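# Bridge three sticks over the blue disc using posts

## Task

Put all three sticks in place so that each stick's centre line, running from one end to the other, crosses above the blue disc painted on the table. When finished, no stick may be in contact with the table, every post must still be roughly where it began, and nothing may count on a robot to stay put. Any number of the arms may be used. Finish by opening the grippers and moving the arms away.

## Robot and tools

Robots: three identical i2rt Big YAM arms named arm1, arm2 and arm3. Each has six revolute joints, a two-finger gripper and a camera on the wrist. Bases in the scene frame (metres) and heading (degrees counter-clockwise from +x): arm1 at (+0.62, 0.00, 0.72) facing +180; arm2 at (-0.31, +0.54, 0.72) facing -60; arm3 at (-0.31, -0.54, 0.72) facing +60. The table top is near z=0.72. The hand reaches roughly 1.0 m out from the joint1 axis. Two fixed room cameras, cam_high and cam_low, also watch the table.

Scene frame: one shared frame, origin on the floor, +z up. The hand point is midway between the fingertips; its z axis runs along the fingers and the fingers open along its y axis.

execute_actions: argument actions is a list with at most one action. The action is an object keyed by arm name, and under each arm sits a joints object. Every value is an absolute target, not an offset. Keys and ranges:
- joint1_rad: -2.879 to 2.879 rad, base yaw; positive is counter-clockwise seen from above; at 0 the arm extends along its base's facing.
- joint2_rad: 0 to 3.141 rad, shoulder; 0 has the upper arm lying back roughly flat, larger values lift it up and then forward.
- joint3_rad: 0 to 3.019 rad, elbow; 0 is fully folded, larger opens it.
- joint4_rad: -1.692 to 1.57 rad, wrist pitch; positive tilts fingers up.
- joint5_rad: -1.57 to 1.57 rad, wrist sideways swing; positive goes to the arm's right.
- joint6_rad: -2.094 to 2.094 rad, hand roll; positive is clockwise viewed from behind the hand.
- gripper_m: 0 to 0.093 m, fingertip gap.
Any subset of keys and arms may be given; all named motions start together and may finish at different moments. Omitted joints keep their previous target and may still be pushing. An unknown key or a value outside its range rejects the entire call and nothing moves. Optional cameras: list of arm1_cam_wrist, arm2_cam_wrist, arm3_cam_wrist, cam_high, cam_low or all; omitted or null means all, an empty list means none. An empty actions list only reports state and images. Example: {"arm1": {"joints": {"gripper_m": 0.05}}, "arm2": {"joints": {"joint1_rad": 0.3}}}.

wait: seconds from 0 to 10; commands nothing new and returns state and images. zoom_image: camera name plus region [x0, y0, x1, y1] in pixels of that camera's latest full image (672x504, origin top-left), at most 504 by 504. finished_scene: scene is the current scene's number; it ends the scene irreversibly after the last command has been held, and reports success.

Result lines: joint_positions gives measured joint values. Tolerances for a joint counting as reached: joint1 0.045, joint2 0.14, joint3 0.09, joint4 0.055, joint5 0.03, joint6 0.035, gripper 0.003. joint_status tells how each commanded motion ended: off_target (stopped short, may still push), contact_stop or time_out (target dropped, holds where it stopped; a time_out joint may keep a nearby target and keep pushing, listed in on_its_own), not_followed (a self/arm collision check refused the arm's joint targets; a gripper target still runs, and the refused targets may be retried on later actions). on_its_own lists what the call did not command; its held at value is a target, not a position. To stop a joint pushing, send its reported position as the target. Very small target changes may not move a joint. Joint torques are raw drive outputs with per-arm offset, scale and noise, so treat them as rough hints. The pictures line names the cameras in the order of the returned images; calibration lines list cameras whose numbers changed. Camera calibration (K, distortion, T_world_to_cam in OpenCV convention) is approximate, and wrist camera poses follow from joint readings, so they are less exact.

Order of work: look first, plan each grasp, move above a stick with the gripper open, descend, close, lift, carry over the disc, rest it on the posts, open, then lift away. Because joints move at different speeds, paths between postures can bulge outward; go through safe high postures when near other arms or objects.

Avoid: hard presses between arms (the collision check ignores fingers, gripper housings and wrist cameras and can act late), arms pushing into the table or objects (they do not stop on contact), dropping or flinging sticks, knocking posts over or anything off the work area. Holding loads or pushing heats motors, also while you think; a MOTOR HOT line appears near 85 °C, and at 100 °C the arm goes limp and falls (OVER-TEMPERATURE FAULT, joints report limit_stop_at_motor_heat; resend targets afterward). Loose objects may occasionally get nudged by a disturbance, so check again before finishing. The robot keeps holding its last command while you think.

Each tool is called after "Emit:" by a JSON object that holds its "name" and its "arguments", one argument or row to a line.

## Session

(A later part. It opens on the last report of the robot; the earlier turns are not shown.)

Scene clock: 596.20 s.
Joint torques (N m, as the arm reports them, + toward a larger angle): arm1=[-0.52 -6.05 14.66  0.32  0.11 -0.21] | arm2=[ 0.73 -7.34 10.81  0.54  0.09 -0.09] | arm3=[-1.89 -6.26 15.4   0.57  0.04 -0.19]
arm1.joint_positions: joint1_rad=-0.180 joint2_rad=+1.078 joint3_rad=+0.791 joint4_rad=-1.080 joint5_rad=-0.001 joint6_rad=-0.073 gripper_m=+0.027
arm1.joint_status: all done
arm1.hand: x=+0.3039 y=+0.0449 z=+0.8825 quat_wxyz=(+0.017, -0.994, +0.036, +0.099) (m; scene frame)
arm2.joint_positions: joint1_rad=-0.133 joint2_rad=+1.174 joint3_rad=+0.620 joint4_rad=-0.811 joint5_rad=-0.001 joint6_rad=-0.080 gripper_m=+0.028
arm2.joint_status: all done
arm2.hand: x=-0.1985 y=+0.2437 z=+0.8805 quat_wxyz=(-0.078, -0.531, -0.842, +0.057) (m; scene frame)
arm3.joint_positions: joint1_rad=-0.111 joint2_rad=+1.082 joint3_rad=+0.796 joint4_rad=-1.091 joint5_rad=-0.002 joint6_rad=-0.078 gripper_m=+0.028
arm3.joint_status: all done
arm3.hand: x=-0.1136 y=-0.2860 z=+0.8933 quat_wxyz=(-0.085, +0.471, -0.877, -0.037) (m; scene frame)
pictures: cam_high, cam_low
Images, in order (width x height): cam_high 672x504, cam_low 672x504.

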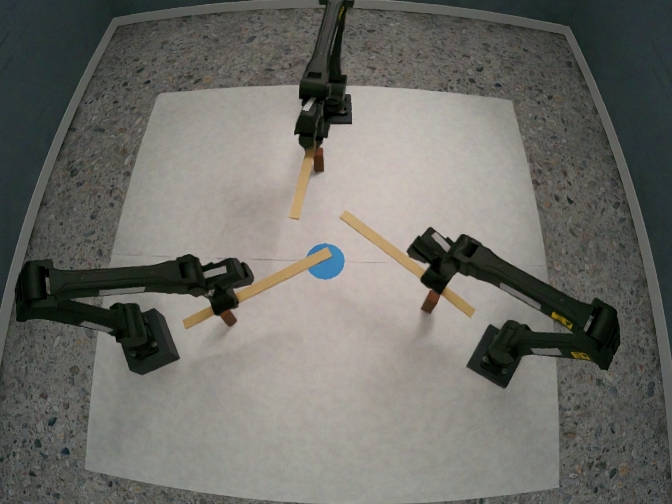

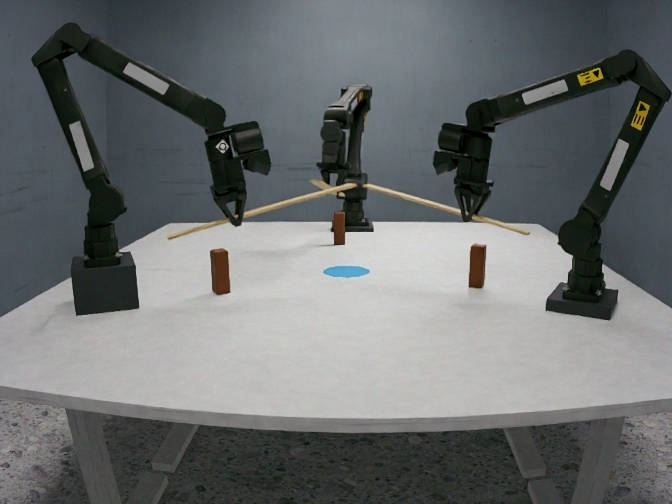

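Emit:
{"name": "execute_actions", "arguments": {
  "actions": [
    {"arm1":{"joints":{"joint2_rad":1.24,"joint3_rad":1.08}},"arm2":{"joints":{"joint2_rad":1.32,"joint3_rad":0.895}},"arm3":{"joints":{"joint2_rad":1.23,"joint3_rad":1.072}}}
  ],
  "cameras": ["cam_high"]
}}

Scene clock: 622.40 s.
Joint torques (N m, as the arm reports them, + toward a larger angle): arm1=[-0.35 -9.63 14.56  0.79  0.11 -0.22] | arm2=[  0.27 -10.54  10.63   0.88   0.11  -0.11] | arm3=[-2.06 -7.2  15.56  0.74  0.06 -0.19]
arm1.joint_positions: joint1_rad=-0.180 joint2_rad=+1.248 joint3_rad=+1.023 joint4_rad=-1.083 joint5_rad=-0.001 joint6_rad=-0.074 gripper_m=+0.027
arm1.joint_status: all done
arm1.hand: x=+0.2208 y=+0.0566 z=+0.9235 quat_wxyz=(+0.020, -0.991, +0.035, +0.128) (m; scene frame)
arm2.joint_positions: joint1_rad=-0.133 joint2_rad=+1.322 joint3_rad=+0.858 joint4_rad=-0.815 joint5_rad=-0.001 joint6_rad=-0.080 gripper_m=+0.028
arm2.joint_status: all done
arm2.hand: x=-0.1649 y=+0.1557 z=+0.9230 quat_wxyz=(-0.113, -0.528, -0.837, +0.083) (m; scene frame)
arm3.joint_positions: joint1_rad=-0.111 joint2_rad=+1.227 joint3_rad=+1.019 joint4_rad=-1.091 joint5_rad=-0.002 joint6_rad=-0.078 gripper_m=+0.028
arm3.joint_status: all done
arm3.hand: x=-0.0640 y=-0.2225 z=+0.9391 quat_wxyz=(-0.120, +0.469, -0.874, -0.053) (m; scene frame)
pictures: cam_high
Images, in order (width x height): cam_high 672x504.

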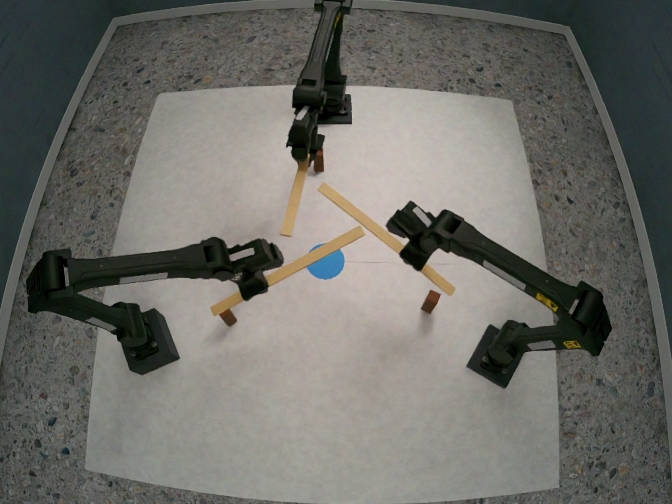

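Emit:
{"name": "execute_actions", "arguments": {
  "actions": [
    {"arm1":{"joints":{"joint2_rad":1.382,"joint3_rad":1.035,"joint4_rad":-0.981}},"arm2":{"joints":{"joint2_rad":1.462,"joint3_rad":0.842,"joint4_rad":-0.729}},"arm3":{"joints":{"joint2_rad":1.368,"joint3_rad":1.03,"joint4_rad":-1.0}}}
  ],
  "cameras": ["cam_high","cam_low"]
}}

Scene clock: 633.90 s.
Joint torques (N m, as the arm reports them, + toward a larger angle): arm1=[ -0.8  -12.28  10.21   2.02   0.14  -0.19] | arm2=[  0.55 -12.24   7.51   1.98   0.08  -0.13] | arm3=[-1.96 -9.71 10.74  0.99  0.07 -0.18]
arm1.joint_positions: joint1_rad=-0.180 joint2_rad=+1.400 joint3_rad=+1.023 joint4_rad=-1.001 joint5_rad=-0.001 joint6_rad=-0.074 gripper_m=+0.027
arm1.joint_status: all done
arm1.hand: x=+0.1969 y=+0.0608 z=+0.8681 quat_wxyz=(+0.016, -0.995, +0.035, +0.093) (m; scene frame)
arm2.joint_positions: joint1_rad=-0.133 joint2_rad=+1.468 joint3_rad=+0.840 joint4_rad=-0.748 joint5_rad=-0.001 joint6_rad=-0.080 gripper_m=+0.028
arm2.joint_status: all done
arm2.hand: x=-0.1650 y=+0.1561 z=+0.8635 quat_wxyz=(-0.074, -0.531, -0.842, +0.054) (m; scene frame)
arm3.joint_positions: joint1_rad=-0.111 joint2_rad=+1.378 joint3_rad=+1.019 joint4_rad=-1.016 joint5_rad=-0.002 joint6_rad=-0.078 gripper_m=+0.028
arm3.joint_status: all done
arm3.hand: x=-0.0496 y=-0.2044 z=+0.8847 quat_wxyz=(-0.086, +0.471, -0.877, -0.038) (m; scene frame)
pictures: cam_high, cam_low
Images, in order (width x height): cam_high 672x504, cam_low 672x504.

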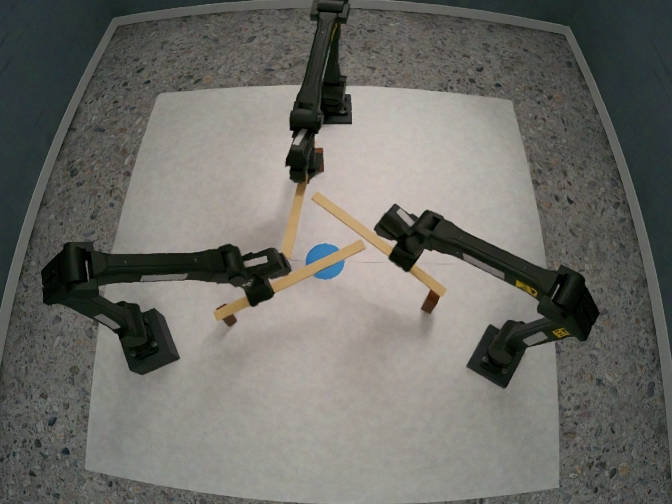

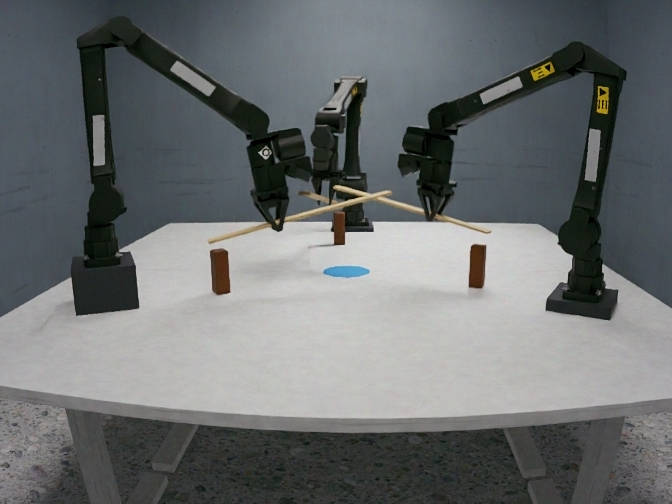

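Emit:
{"name": "zoom_image", "arguments": {
  "camera": "cam_low",
  "region": [195, 150, 505, 300]
}}

Emit:
{"name": "zoom_image", "arguments": {
  "camera": "cam_low",
  "region": [270, 150, 430, 250]
}}

Emit:
{"name": "zoom_image", "arguments": {
  "camera": "cam_high",
  "region": [200, 130, 460, 340]
}}

Region (195, 150, 505, 300) of cam_low's 672x504 image, scaled by 1.626, with more detail than that image has; it fills the top 244 rows of this view, and the rest is white.

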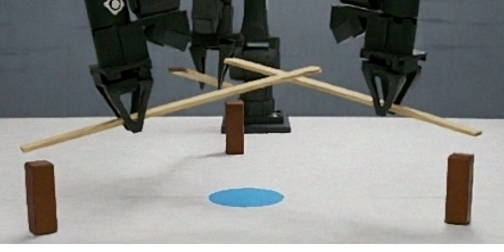

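Region (270, 150, 430, 250) of cam_low's 672x504 image, scaled by 3.150, with more detail than that image has; it fills the top 315 rows of this view, and the rest is white.

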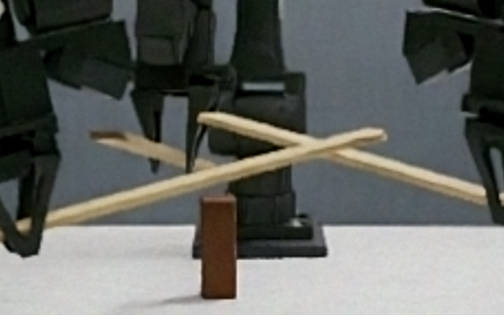

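Region (200, 130, 460, 340) of cam_high's 672x504 image, scaled by 1.938, with more detail than that image has; it fills the top 407 rows of this view, and the rest is white.

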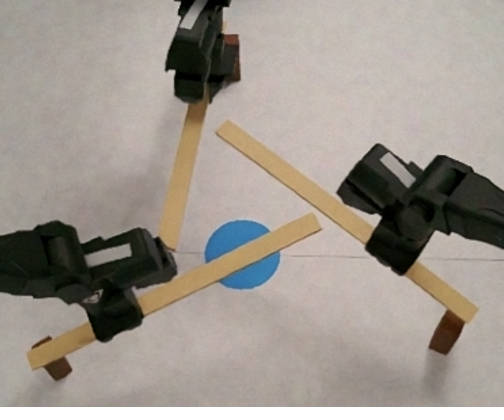

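Emit:
{"name": "execute_actions", "arguments": {
  "actions": [
    {"arm1":{"joints":{"joint1_rad":-0.113}},"arm2":{"joints":{"joint1_rad":-0.063}},"arm3":{"joints":{"joint1_rad":-0.043}}}
  ]
}}

Scene clock: 667.63 s.
Joint torques (N m, as the arm reports them, + toward a larger angle): arm1=[ -0.2  -12.32  10.25   2.05   0.09  -0.18] | arm2=[ -0.08 -11.75   7.66   1.88   0.1   -0.1 ] | arm3=[-2.4  -9.61 10.8   0.89  0.04 -0.19]
arm1.joint_positions: joint1_rad=-0.110 joint2_rad=+1.400 joint3_rad=+1.023 joint4_rad=-1.001 joint5_rad=-0.001 joint6_rad=-0.074 gripper_m=+0.027
arm1.joint_status: all done
arm1.hand: x=+0.1936 y=+0.0313 z=+0.8677 quat_wxyz=(+0.013, -0.996, +0.000, +0.093) (m; scene frame)
arm2.joint_positions: joint1_rad=-0.059 joint2_rad=+1.468 joint3_rad=+0.840 joint4_rad=-0.748 joint5_rad=+0.000 joint6_rad=-0.081 gripper_m=+0.028
arm2.joint_status: all done
arm2.hand: x=-0.1371 y=+0.1679 z=+0.8636 quat_wxyz=(-0.076, -0.499, -0.862, +0.051) (m; scene frame)
arm3.joint_positions: joint1_rad=-0.041 joint2_rad=+1.378 joint3_rad=+1.019 joint4_rad=-1.016 joint5_rad=-0.001 joint6_rad=-0.079 gripper_m=+0.028
arm3.joint_status: all done
arm3.hand: x=-0.0735 y=-0.1870 z=+0.8846 quat_wxyz=(-0.085, +0.502, -0.860, -0.041) (m; scene frame)
pictures: arm1_cam_wrist, arm2_cam_wrist, arm3_cam_wrist, cam_high, cam_low
camera_calibration (this result's frames):
arm1_cam_wrist: T_world_to_cam=[[0.0161331, 0.999647, 0.0211008, -0.0490558], [0.902005, -0.0236566, 0.431077, -0.54472], [0.431424, 0.0120784, -0.902069, 0.823861], [0, 0, 0, 1]] pos_world=[0.136699, 0.0262014, 0.97903]
arm2_cam_wrist: T_world_to_cam=[[-0.871759, -0.48979, 0.0119098, -0.043369], [-0.437091, 0.788484, 0.432716, -0.561908], [-0.221331, 0.372019, -0.901451, 0.808105], [0, 0, 0, 1]] pos_world=[-0.104554, 0.121184, 0.972131]
arm3_cam_wrist: T_world_to_cam=[[0.871493, -0.490382, 0.00515148, -0.0269704], [-0.4428, -0.782331, 0.438048, -0.564283], [-0.210781, -0.384037, -0.898937, 0.833225], [0, 0, 0, 1]] pos_world=[-0.0507322, -0.134692, 0.996339]
Images, in order (width x height): arm1_cam_wrist 672x504, arm2_cam_wrist 672x504, arm3_cam_wrist 672x504, cam_high 672x504, cam_low 672x504.

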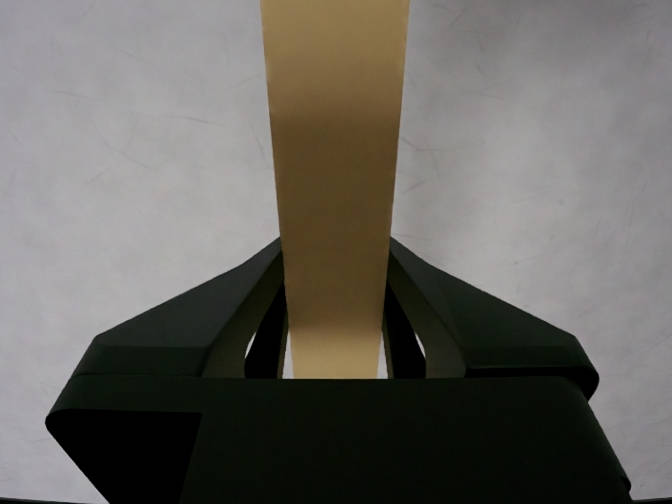

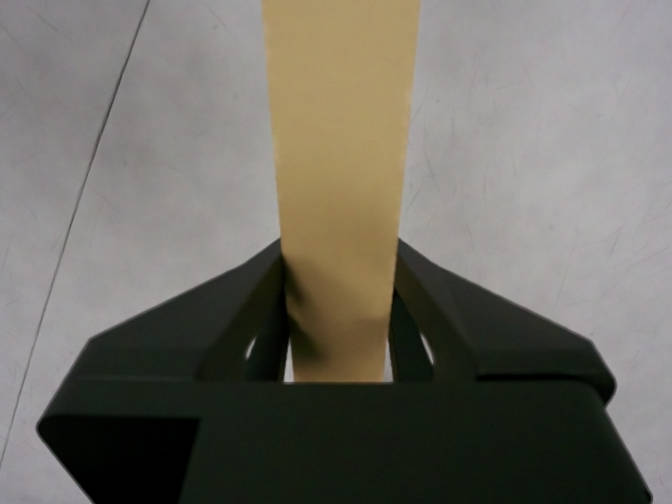

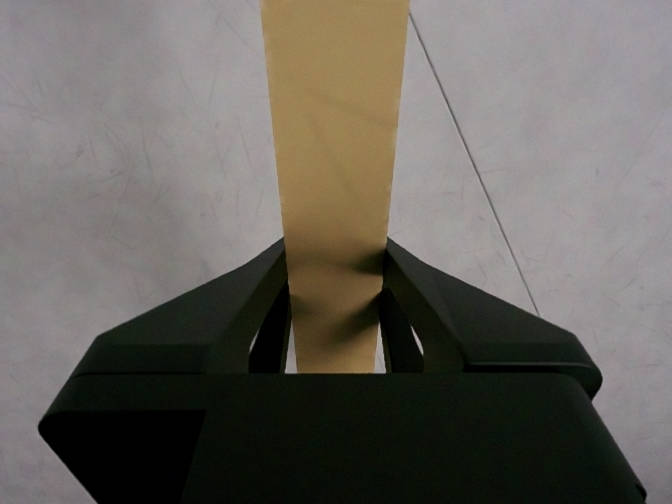

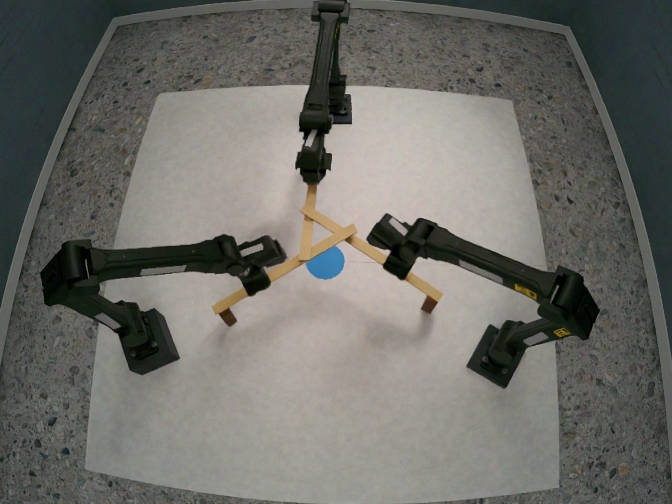

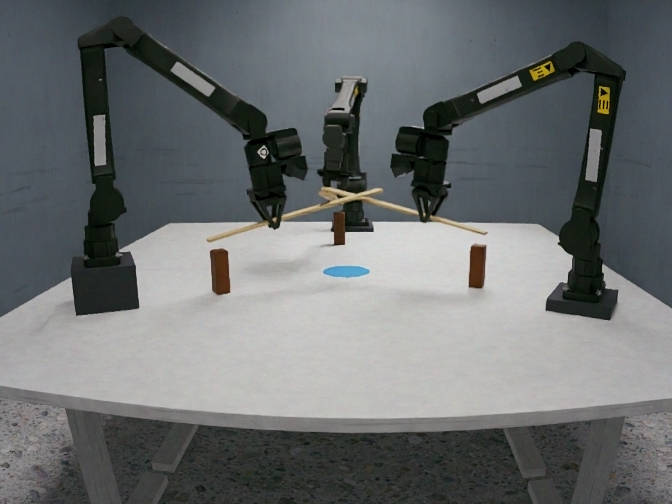

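Emit:
{"name": "zoom_image", "arguments": {
  "camera": "cam_high",
  "region": [260, 170, 390, 300]
}}

Emit:
{"name": "zoom_image", "arguments": {
  "camera": "cam_low",
  "region": [290, 160, 410, 250]
}}

Region (260, 170, 390, 300) of cam_high's 672x504 image, scaled by 3.877, with more detail than that image has.

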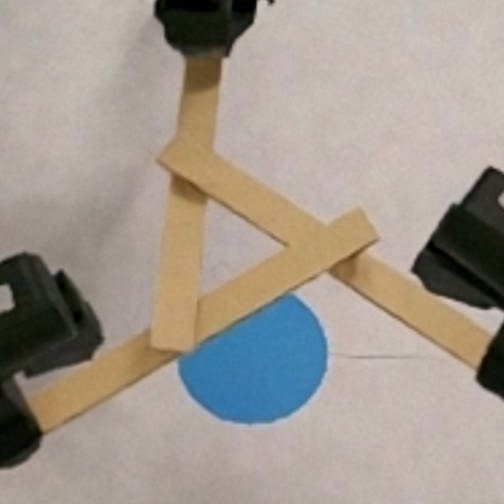

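Region (290, 160, 410, 250) of cam_low's 672x504 image, scaled by 4.200, with more detail than that image has; it fills the top 378 rows of this view, and the rest is white.

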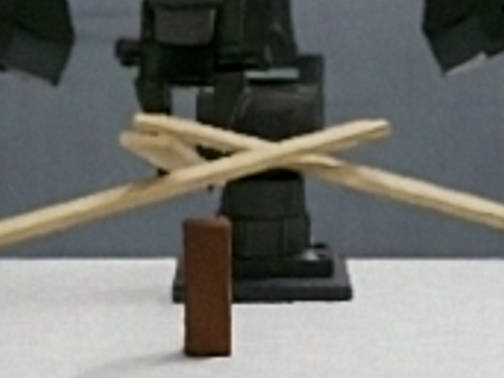

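Emit:
{"name": "zoom_image", "arguments": {
  "camera": "cam_high",
  "region": [195, 275, 265, 345]
}}

Emit:
{"name": "zoom_image", "arguments": {
  "camera": "cam_high",
  "region": [395, 265, 465, 335]
}}

Emit:
{"name": "zoom_image", "arguments": {
  "camera": "cam_low",
  "region": [190, 200, 290, 300]
}}

Emit:
{"name": "zoom_image", "arguments": {
  "camera": "cam_low",
  "region": [405, 195, 505, 295]
}}

Region (195, 275, 265, 345) of cam_high's 672x504 image, scaled by 7.200, with more detail than that image has.

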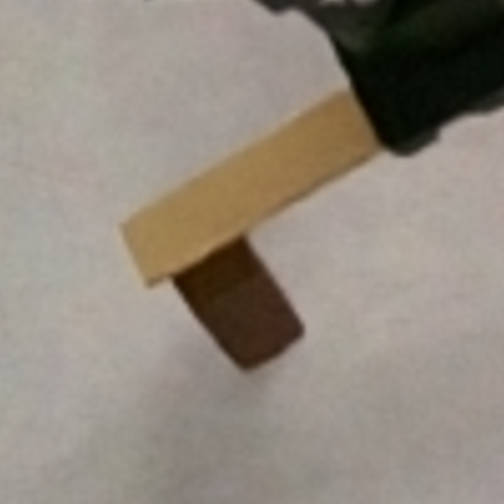

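Region (395, 265, 465, 335) of cam_high's 672x504 image, scaled by 7.200, with more detail than that image has.

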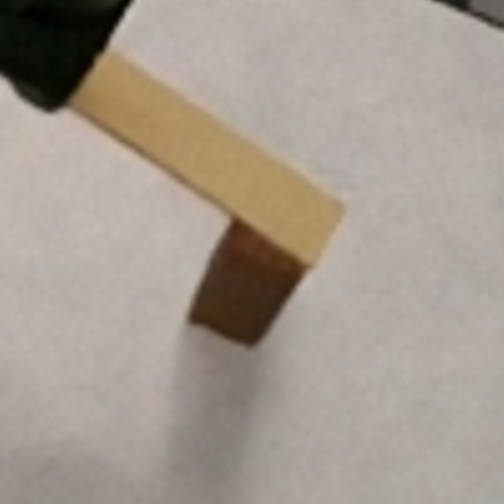

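Region (190, 200, 290, 300) of cam_low's 672x504 image, scaled by 5.040, with more detail than that image has.

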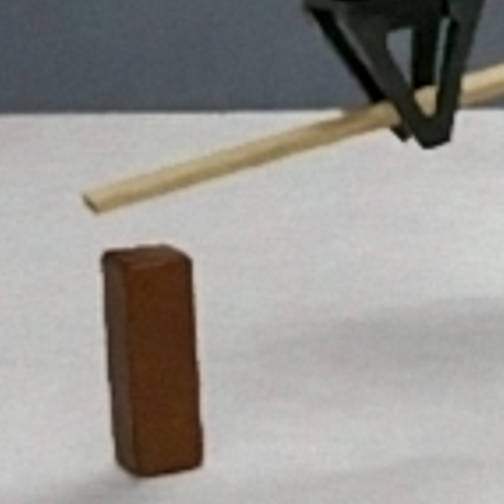

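Region (405, 195, 505, 295) of cam_low's 672x504 image, scaled by 5.040, with more detail than that image has.

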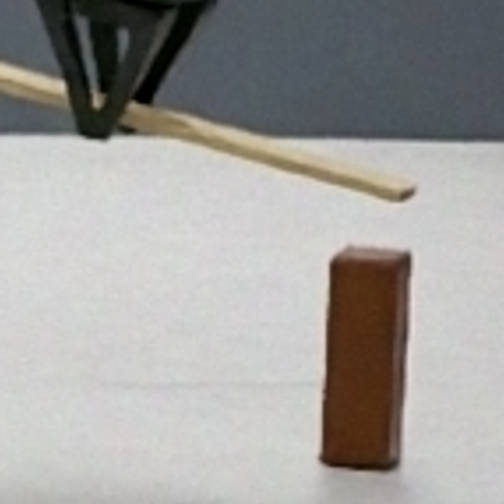

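Emit:
{"name": "execute_actions", "arguments": {
  "actions": [
    {"arm1":{"joints":{"joint1_rad":-0.098,"joint2_rad":1.43,"joint3_rad":1.097,"joint6_rad":-0.109}},"arm2":{"joints":{"joint1_rad":-0.069,"joint2_rad":1.525,"joint3_rad":0.935,"joint6_rad":-0.103}},"arm3":{"joints":{"joint2_rad":1.405,"joint3_rad":1.006,"joint4_rad":-0.968}}}
  ],
  "cameras": []
}}

Scene clock: 787.00 s.
Joint torques (N m, as the arm reports them, + toward a larger angle): arm1=[ -0.01 -10.93  14.98   2.     0.15  -0.19] | arm2=[  0.17 -11.7   10.38   2.02   0.08  -0.09] | arm3=[-2.14 -7.96  9.7   1.08  0.02 -0.19]
arm1.joint_positions: joint1_rad=-0.107 joint2_rad=+1.427 joint3_rad=+1.031 joint4_rad=-1.001 joint5_rad=-0.001 joint6_rad=-0.095 gripper_m=+0.027
arm1.joint_status: all done
arm1.hand: x=+0.1905 y=+0.0301 z=+0.8597 quat_wxyz=(+0.013, -0.996, -0.012, +0.083) (m; scene frame)
arm2.joint_positions: joint1_rad=-0.060 joint2_rad=+1.517 joint3_rad=+0.886 joint4_rad=-0.748 joint5_rad=+0.000 joint6_rad=-0.090 gripper_m=+0.028
arm2.joint_status: all done
arm2.hand: x=-0.1301 y=+0.1518 z=+0.8606 quat_wxyz=(-0.074, -0.496, -0.864, +0.051) (m; scene frame)
arm3.joint_positions: joint1_rad=-0.041 joint2_rad=+1.390 joint3_rad=+1.007 joint4_rad=-0.986 joint5_rad=-0.001 joint6_rad=-0.079 gripper_m=+0.028
arm3.joint_status: all done
arm3.hand: x=-0.0719 y=-0.1848 z=+0.8763 quat_wxyz=(-0.087, +0.501, -0.860, -0.042) (m; scene frame)
pictures: none
No camera images: the call's "cameras" was empty. Leave "cameras" out to get every camera's image.

Emit:
{"name": "execute_actions", "arguments": {
  "actions": [
    {"arm1":{"joints":{"joint1_rad":-0.088,"joint2_rad":1.476,"joint3_rad":1.104}},"arm2":{"joints":{"joint1_rad":-0.077,"joint2_rad":1.578}},"arm3":{"joints":{"joint2_rad":1.445,"joint3_rad":1.02}}}
  ],
  "cameras": ["cam_high","cam_low"]
}}

Scene clock: 811.37 s.
Joint torques (N m, as the arm reports them, + toward a larger angle): arm1=[  0.29 -12.11  13.99   1.89   0.12  -0.2 ] | arm2=[ -0.79 -12.81   9.93   1.94   0.05  -0.1 ] | arm3=[-2.19 -9.03 10.65  0.76  0.06 -0.17]
arm1.joint_positions: joint1_rad=-0.095 joint2_rad=+1.479 joint3_rad=+1.046 joint4_rad=-1.000 joint5_rad=-0.001 joint6_rad=-0.095 gripper_m=+0.027
arm1.joint_status: all done
arm1.hand: x=+0.1849 y=+0.0256 z=+0.8443 quat_wxyz=(+0.011, -0.998, -0.018, +0.066) (m; scene frame)
arm2.joint_positions: joint1_rad=-0.070 joint2_rad=+1.571 joint3_rad=+0.889 joint4_rad=-0.748 joint5_rad=+0.000 joint6_rad=-0.090 gripper_m=+0.028
arm2.joint_status: all done
arm2.hand: x=-0.1356 y=+0.1538 z=+0.8399 quat_wxyz=(-0.053, -0.501, -0.863, +0.036) (m; scene frame)
arm3.joint_positions: joint1_rad=-0.041 joint2_rad=+1.434 joint3_rad=+1.007 joint4_rad=-0.985 joint5_rad=-0.001 joint6_rad=-0.079 gripper_m=+0.028
arm3.joint_status: all done
arm3.hand: x=-0.0720 y=-0.1850 z=+0.8584 quat_wxyz=(-0.068, +0.502, -0.861, -0.033) (m; scene frame)
pictures: cam_high, cam_low
Images, in order (width x height): cam_high 672x504, cam_low 672x504.

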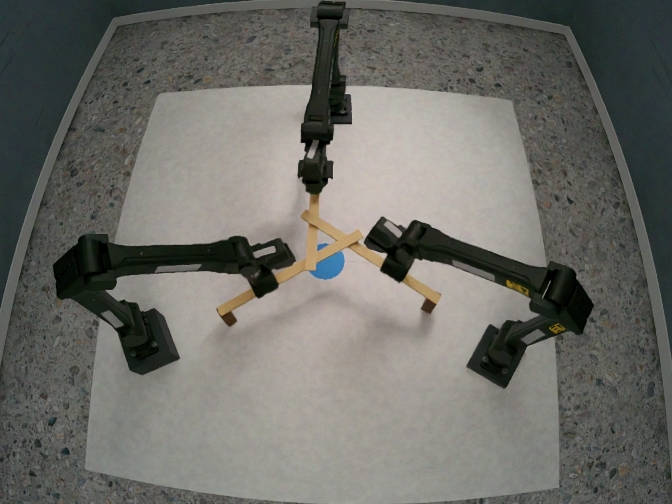

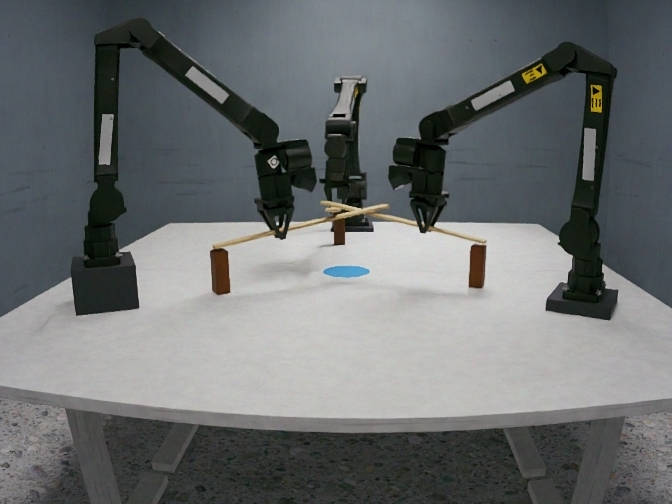

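Emit:
{"name": "zoom_image", "arguments": {
  "camera": "cam_high",
  "region": [260, 170, 390, 300]
}}

Emit:
{"name": "zoom_image", "arguments": {
  "camera": "cam_low",
  "region": [300, 175, 400, 250]
}}

Emit:
{"name": "zoom_image", "arguments": {
  "camera": "cam_low",
  "region": [190, 215, 270, 295]
}}

Emit:
{"name": "zoom_image", "arguments": {
  "camera": "cam_low",
  "region": [425, 212, 505, 292]
}}

Emit:
{"name": "zoom_image", "arguments": {
  "camera": "cam_high",
  "region": [195, 275, 265, 345]
}}

Emit:
{"name": "zoom_image", "arguments": {
  "camera": "cam_high",
  "region": [395, 265, 465, 335]
}}

Region (260, 170, 390, 300) of cam_high's 672x504 image, scaled by 3.877, with more detail than that image has.

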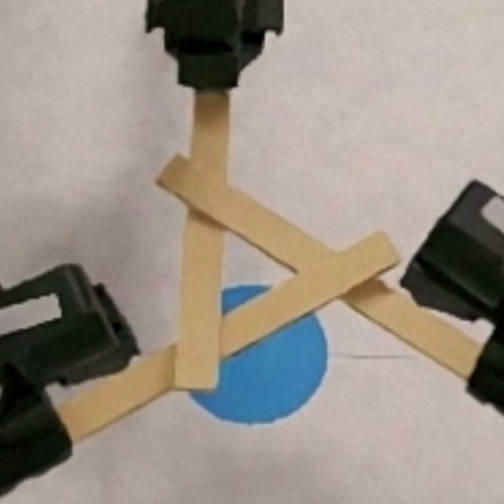

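Region (300, 175, 400, 250) of cam_low's 672x504 image, scaled by 5.040, with more detail than that image has; it fills the top 378 rows of this view, and the rest is white.

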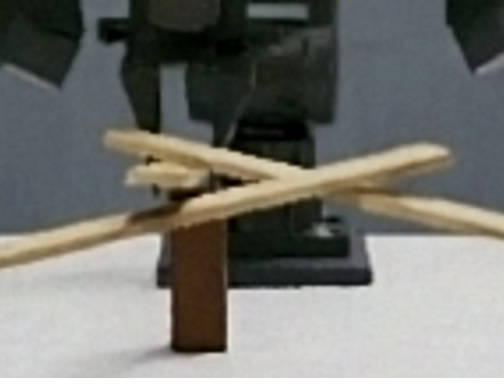

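Region (190, 215, 270, 295) of cam_low's 672x504 image, scaled by 6.300, with more detail than that image has.

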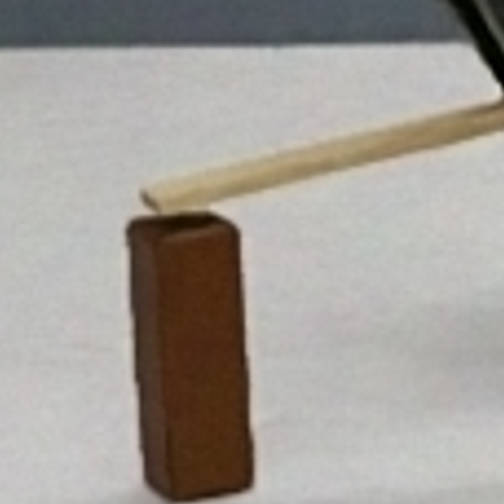

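Region (425, 212, 505, 292) of cam_low's 672x504 image, scaled by 6.300, with more detail than that image has.

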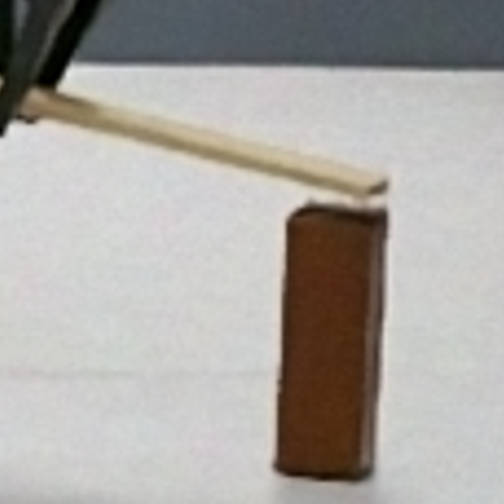

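Region (195, 275, 265, 345) of cam_high's 672x504 image, scaled by 7.200, with more detail than that image has.

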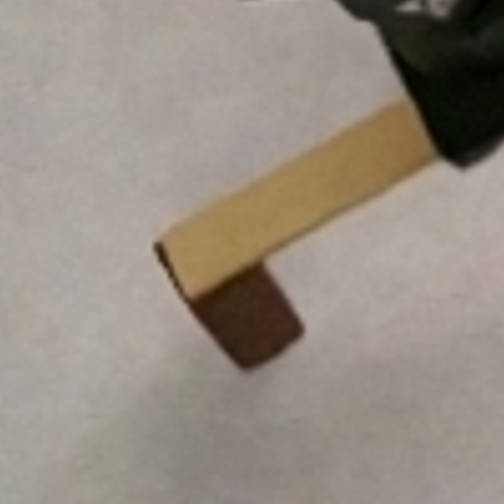

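Region (395, 265, 465, 335) of cam_high's 672x504 image, scaled by 7.200, with more detail than that image has.

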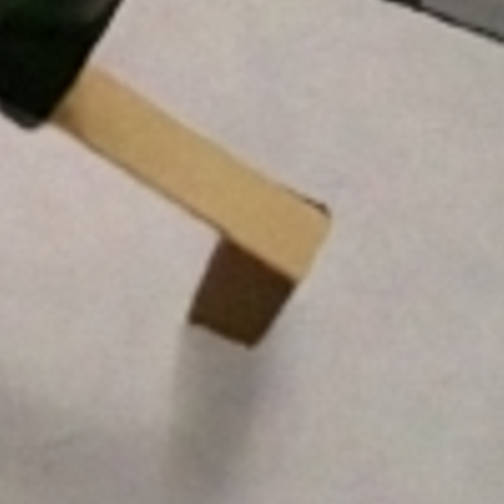

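Emit:
{"name": "execute_actions", "arguments": {
  "actions": [
    {"arm1":{"joints":{"joint2_rad":1.503,"joint3_rad":1.036}},"arm2":{"joints":{"joint2_rad":1.611,"joint3_rad":0.91}},"arm3":{"joints":{"joint1_rad":-0.056,"joint2_rad":1.476}}}
  ],
  "cameras": ["cam_high","cam_low"]
}}

Emit:
{"name": "zoom_image", "arguments": {
  "camera": "cam_low",
  "region": [300, 175, 400, 250]
}}

Emit:
{"name": "zoom_image", "arguments": {
  "camera": "cam_low",
  "region": [190, 215, 270, 295]
}}

Emit:
{"name": "zoom_image", "arguments": {
  "camera": "cam_low",
  "region": [425, 212, 505, 292]
}}

Emit:
{"name": "zoom_image", "arguments": {
  "camera": "cam_high",
  "region": [260, 170, 390, 300]
}}

Scene clock: 877.00 s.
Joint torques (N m, as the arm reports them, + toward a larger angle): arm1=[ -0.66 -11.56   8.92   1.83   0.12  -0.19] | arm2=[ -0.24 -12.11   8.14   1.76   0.05  -0.1 ] | arm3=[-2.58 -8.71 10.64  0.66  0.05 -0.16]
arm1.joint_positions: joint1_rad=-0.095 joint2_rad=+1.501 joint3_rad=+1.035 joint4_rad=-1.000 joint5_rad=-0.001 joint6_rad=-0.096 gripper_m=+0.027
arm1.joint_status: all done
arm1.hand: x=+0.1901 y=+0.0254 z=+0.8311 quat_wxyz=(+0.010, -0.999, -0.018, +0.049) (m; scene frame)
arm2.joint_positions: joint1_rad=-0.070 joint2_rad=+1.596 joint3_rad=+0.889 joint4_rad=-0.748 joint5_rad=+0.000 joint6_rad=-0.091 gripper_m=+0.028
arm2.joint_status: all done
arm2.hand: x=-0.1367 y=+0.1563 z=+0.8303 quat_wxyz=(-0.043, -0.501, -0.864, +0.029) (m; scene frame)
arm3.joint_positions: joint1_rad=-0.047 joint2_rad=+1.462 joint3_rad=+1.007 joint4_rad=-0.983 joint5_rad=-0.001 joint6_rad=-0.079 gripper_m=+0.028
arm3.joint_status: all done
arm3.hand: x=-0.0701 y=-0.1867 z=+0.8472 quat_wxyz=(-0.056, +0.500, -0.864, -0.027) (m; scene frame)
pictures: cam_high, cam_low
Images, in order (width x height): cam_high 672x504, cam_low 672x504.

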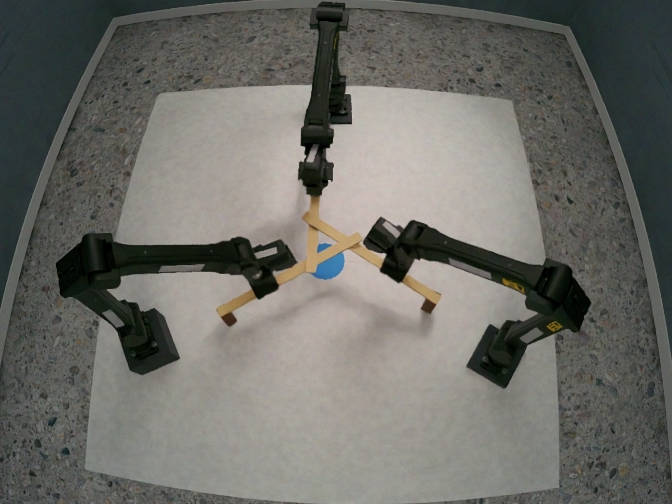

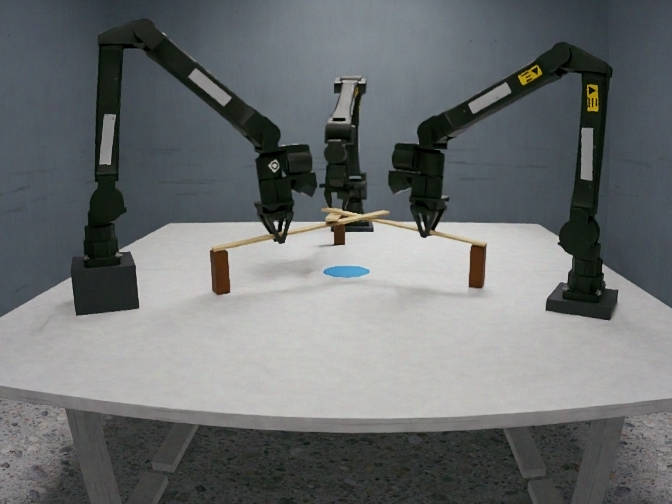

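Region (300, 175, 400, 250) of cam_low's 672x504 image, scaled by 5.040, with more detail than that image has; it fills the top 378 rows of this view, and the rest is white.

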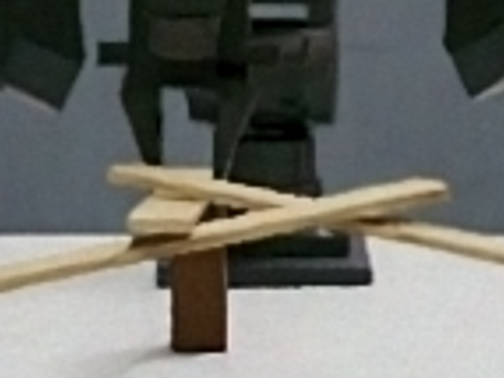

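Region (190, 215, 270, 295) of cam_low's 672x504 image, scaled by 6.300, with more detail than that image has.

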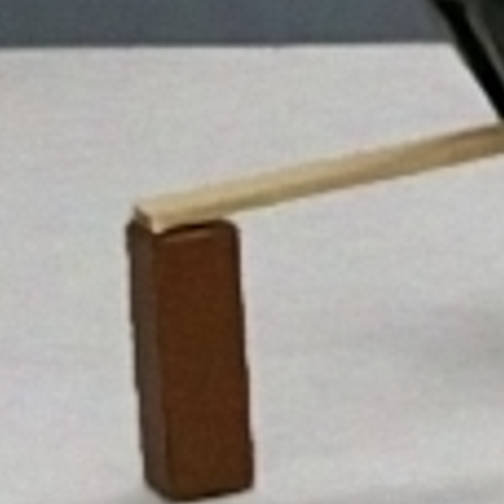

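Region (425, 212, 505, 292) of cam_low's 672x504 image, scaled by 6.300, with more detail than that image has.

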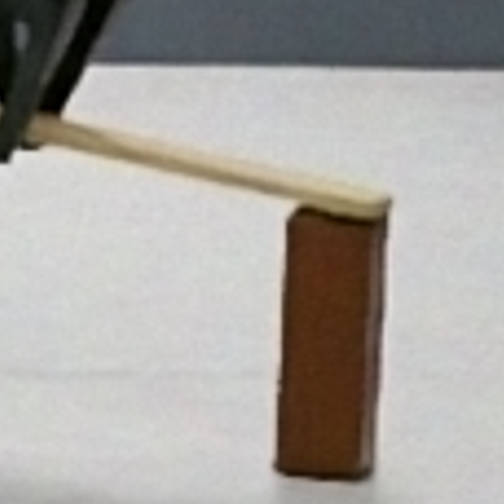

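Region (260, 170, 390, 300) of cam_high's 672x504 image, scaled by 3.877, with more detail than that image has.

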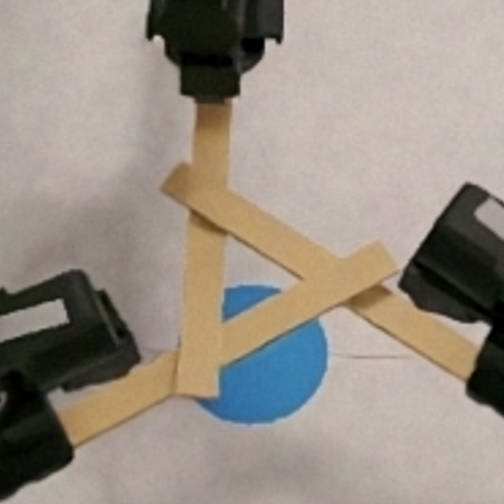

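Emit:
{"name": "execute_actions", "arguments": {
  "actions": [
    {"arm1":{"joints":{"gripper_m":0.06}},"arm2":{"joints":{"gripper_m":0.06}},"arm3":{"joints":{"gripper_m":0.06}}}
  ]
}}

Scene clock: 893.97 s.
Joint torques (N m, as the arm reports them, + toward a larger angle): arm1=[  0.   -11.82   8.88   1.79   0.1   -0.2 ] | arm2=[ -0.24 -12.23   8.05   1.77   0.06  -0.1 ] | arm3=[-2.73 -9.   10.55  0.73  0.05 -0.18]
arm1.joint_positions: joint1_rad=-0.095 joint2_rad=+1.501 joint3_rad=+1.035 joint4_rad=-1.000 joint5_rad=-0.001 joint6_rad=-0.096 gripper_m=+0.060
arm1.joint_status: all done
arm1.hand: x=+0.1901 y=+0.0254 z=+0.8311 quat_wxyz=(+0.010, -0.999, -0.018, +0.049) (m; scene frame)
arm2.joint_positions: joint1_rad=-0.070 joint2_rad=+1.596 joint3_rad=+0.889 joint4_rad=-0.747 joint5_rad=+0.000 joint6_rad=-0.091 gripper_m=+0.060
arm2.joint_status: all done
arm2.hand: x=-0.1366 y=+0.1561 z=+0.8303 quat_wxyz=(-0.044, -0.501, -0.864, +0.029) (m; scene frame)
arm3.joint_positions: joint1_rad=-0.047 joint2_rad=+1.462 joint3_rad=+1.007 joint4_rad=-0.983 joint5_rad=-0.001 joint6_rad=-0.079 gripper_m=+0.060
arm3.joint_status: all done
arm3.hand: x=-0.0701 y=-0.1867 z=+0.8472 quat_wxyz=(-0.056, +0.500, -0.864, -0.027) (m; scene frame)
pictures: arm1_cam_wrist, arm2_cam_wrist, arm3_cam_wrist, cam_high, cam_low
camera_calibration (this result's frames):
arm1_cam_wrist: T_world_to_cam=[[-0.0209261, 0.999622, 0.017807, -0.0325806], [0.860606, 0.00894538, 0.509192, -0.583769], [0.508841, 0.0259802, -0.860469, 0.742777], [0, 0, 0, 1]] pos_world=[0.123759, 0.0184929, 0.936967]
arm2_cam_wrist: T_world_to_cam=[[-0.87232, -0.488879, 0.00736819, -0.0447463], [-0.419959, 0.756892, 0.500749, -0.58718], [-0.250383, 0.433719, -0.865561, 0.739209], [0, 0, 0, 1]] pos_world=[-0.100539, 0.101947, 0.93419]
arm3_cam_wrist: T_world_to_cam=[[0.868529, -0.495639, -0.0000100784, -0.026403], [-0.430877, -0.755054, 0.494206, -0.587796], [-0.244955, -0.429228, -0.869345, 0.764532], [0, 0, 0, 1]] pos_world=[-0.0430597, -0.128745, 0.955134]
Images, in order (width x height): arm1_cam_wrist 672x504, arm2_cam_wrist 672x504, arm3_cam_wrist 672x504, cam_high 672x504, cam_low 672x504.

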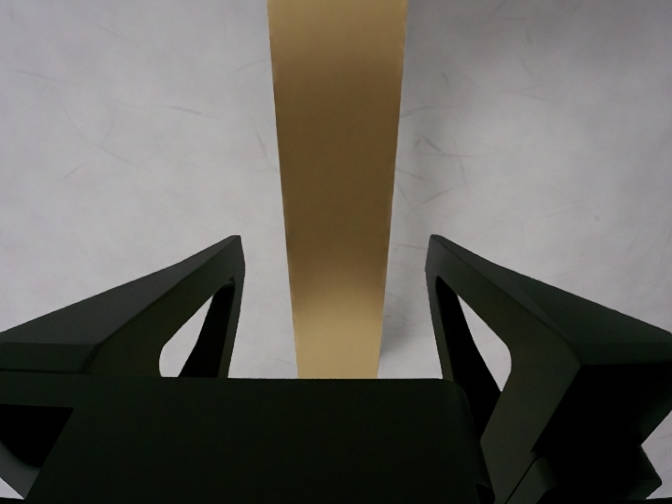

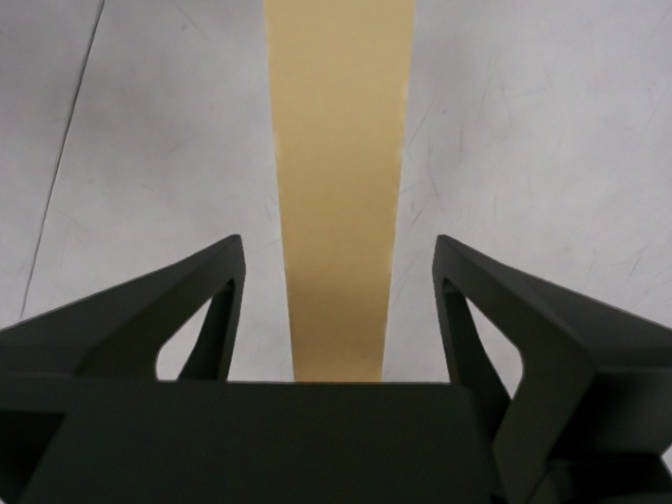

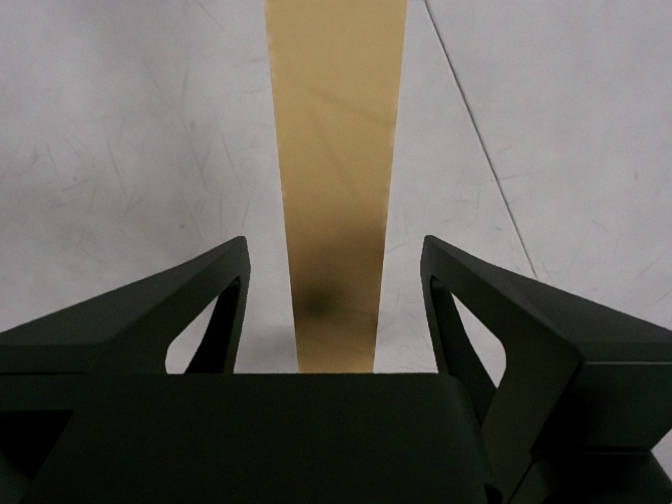

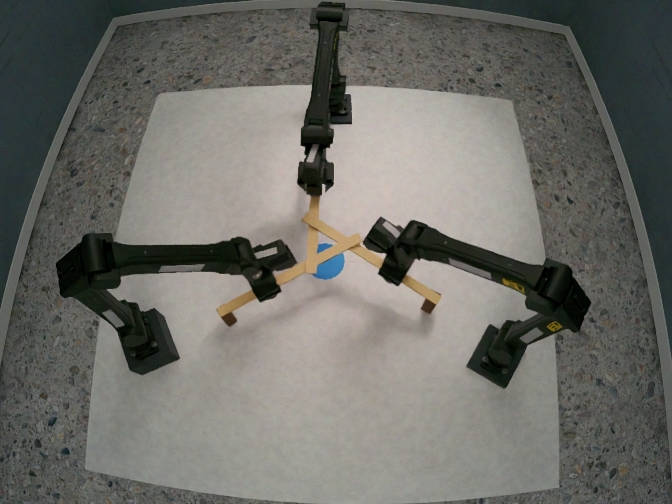

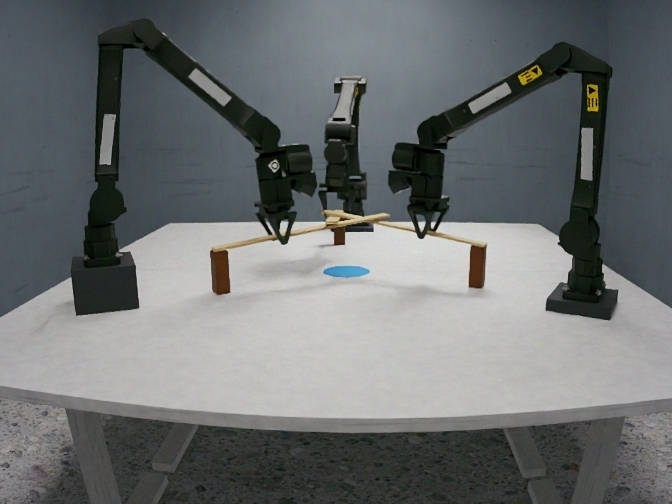

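The frame holds. Now I'll retract the arms by raising the shoulders.

Emit:
{"name": "execute_actions", "arguments": {
  "actions": [
    {"arm1":{"joints":{"joint2_rad":0.85}},"arm2":{"joints":{"joint2_rad":0.95}},"arm3":{"joints":{"joint2_rad":0.85}}}
  ],
  "cameras": ["cam_high","cam_low"]
}}

Emit:
{"name": "zoom_image", "arguments": {
  "camera": "cam_high",
  "region": [200, 130, 460, 340]
}}

Scene clock: 907.67 s.
Joint torques (N m, as the arm reports them, + toward a larger angle): arm1=[-0.55 -2.33 10.89  2.8   0.13 -0.2 ] | arm2=[-0.81 -5.81 10.67  2.92  0.09 -0.06] | arm3=[-2.89 -2.67 12.59  1.67  0.04 -0.16]
arm1.joint_positions: joint1_rad=-0.095 joint2_rad=+0.842 joint3_rad=+1.031 joint4_rad=-0.998 joint5_rad=-0.001 joint6_rad=-0.096 gripper_m=+0.060
arm1.joint_status: all done
arm1.hand: x=+0.2534 y=+0.0184 z=+1.0864 quat_wxyz=(+0.034, -0.929, -0.019, +0.368) (m; scene frame)
arm2.joint_positions: joint1_rad=-0.070 joint2_rad=+0.938 joint3_rad=+0.889 joint4_rad=-0.745 joint5_rad=+0.000 joint6_rad=-0.091 gripper_m=+0.060
arm2.joint_status: all done
arm2.hand: x=-0.1409 y=+0.1639 z=+1.0973 quat_wxyz=(-0.306, -0.466, -0.802, +0.215) (m; scene frame)
arm3.joint_positions: joint1_rad=-0.047 joint2_rad=+0.835 joint3_rad=+1.007 joint4_rad=-0.982 joint5_rad=-0.001 joint6_rad=-0.079 gripper_m=+0.060
arm3.joint_status: all done
arm3.hand: x=-0.1031 y=-0.2343 z=+1.0890 quat_wxyz=(-0.332, +0.466, -0.805, -0.158) (m; scene frame)
pictures: cam_high, cam_low
Images, in order (width x height): cam_high 672x504, cam_low 672x504.

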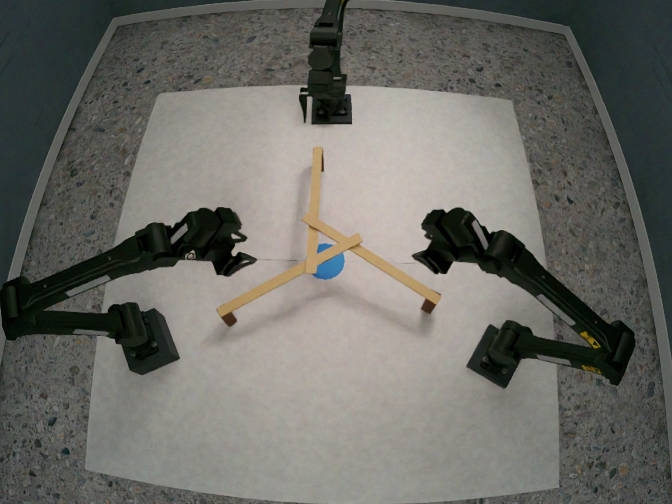

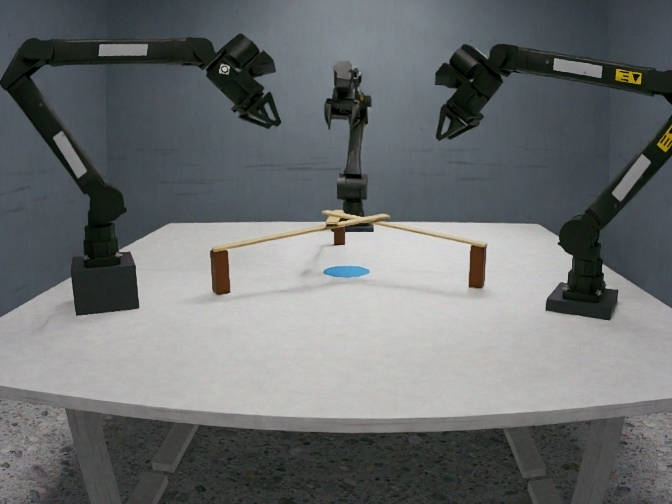

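Region (200, 130, 460, 340) of cam_high's 672x504 image, scaled by 1.938, with more detail than that image has; it fills the top 407 rows of this view, and the rest is white.

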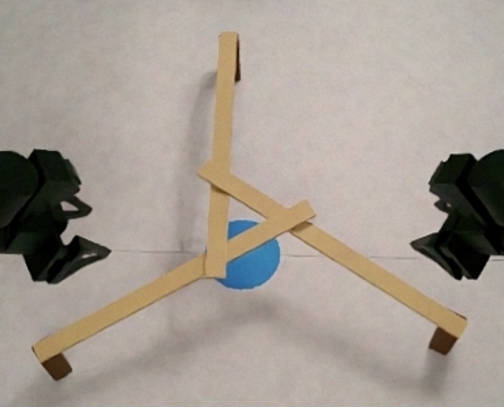

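Emit:
{"name": "finished_scene", "arguments": {
  "scene": 1
}}

The scene is finished: the task was done.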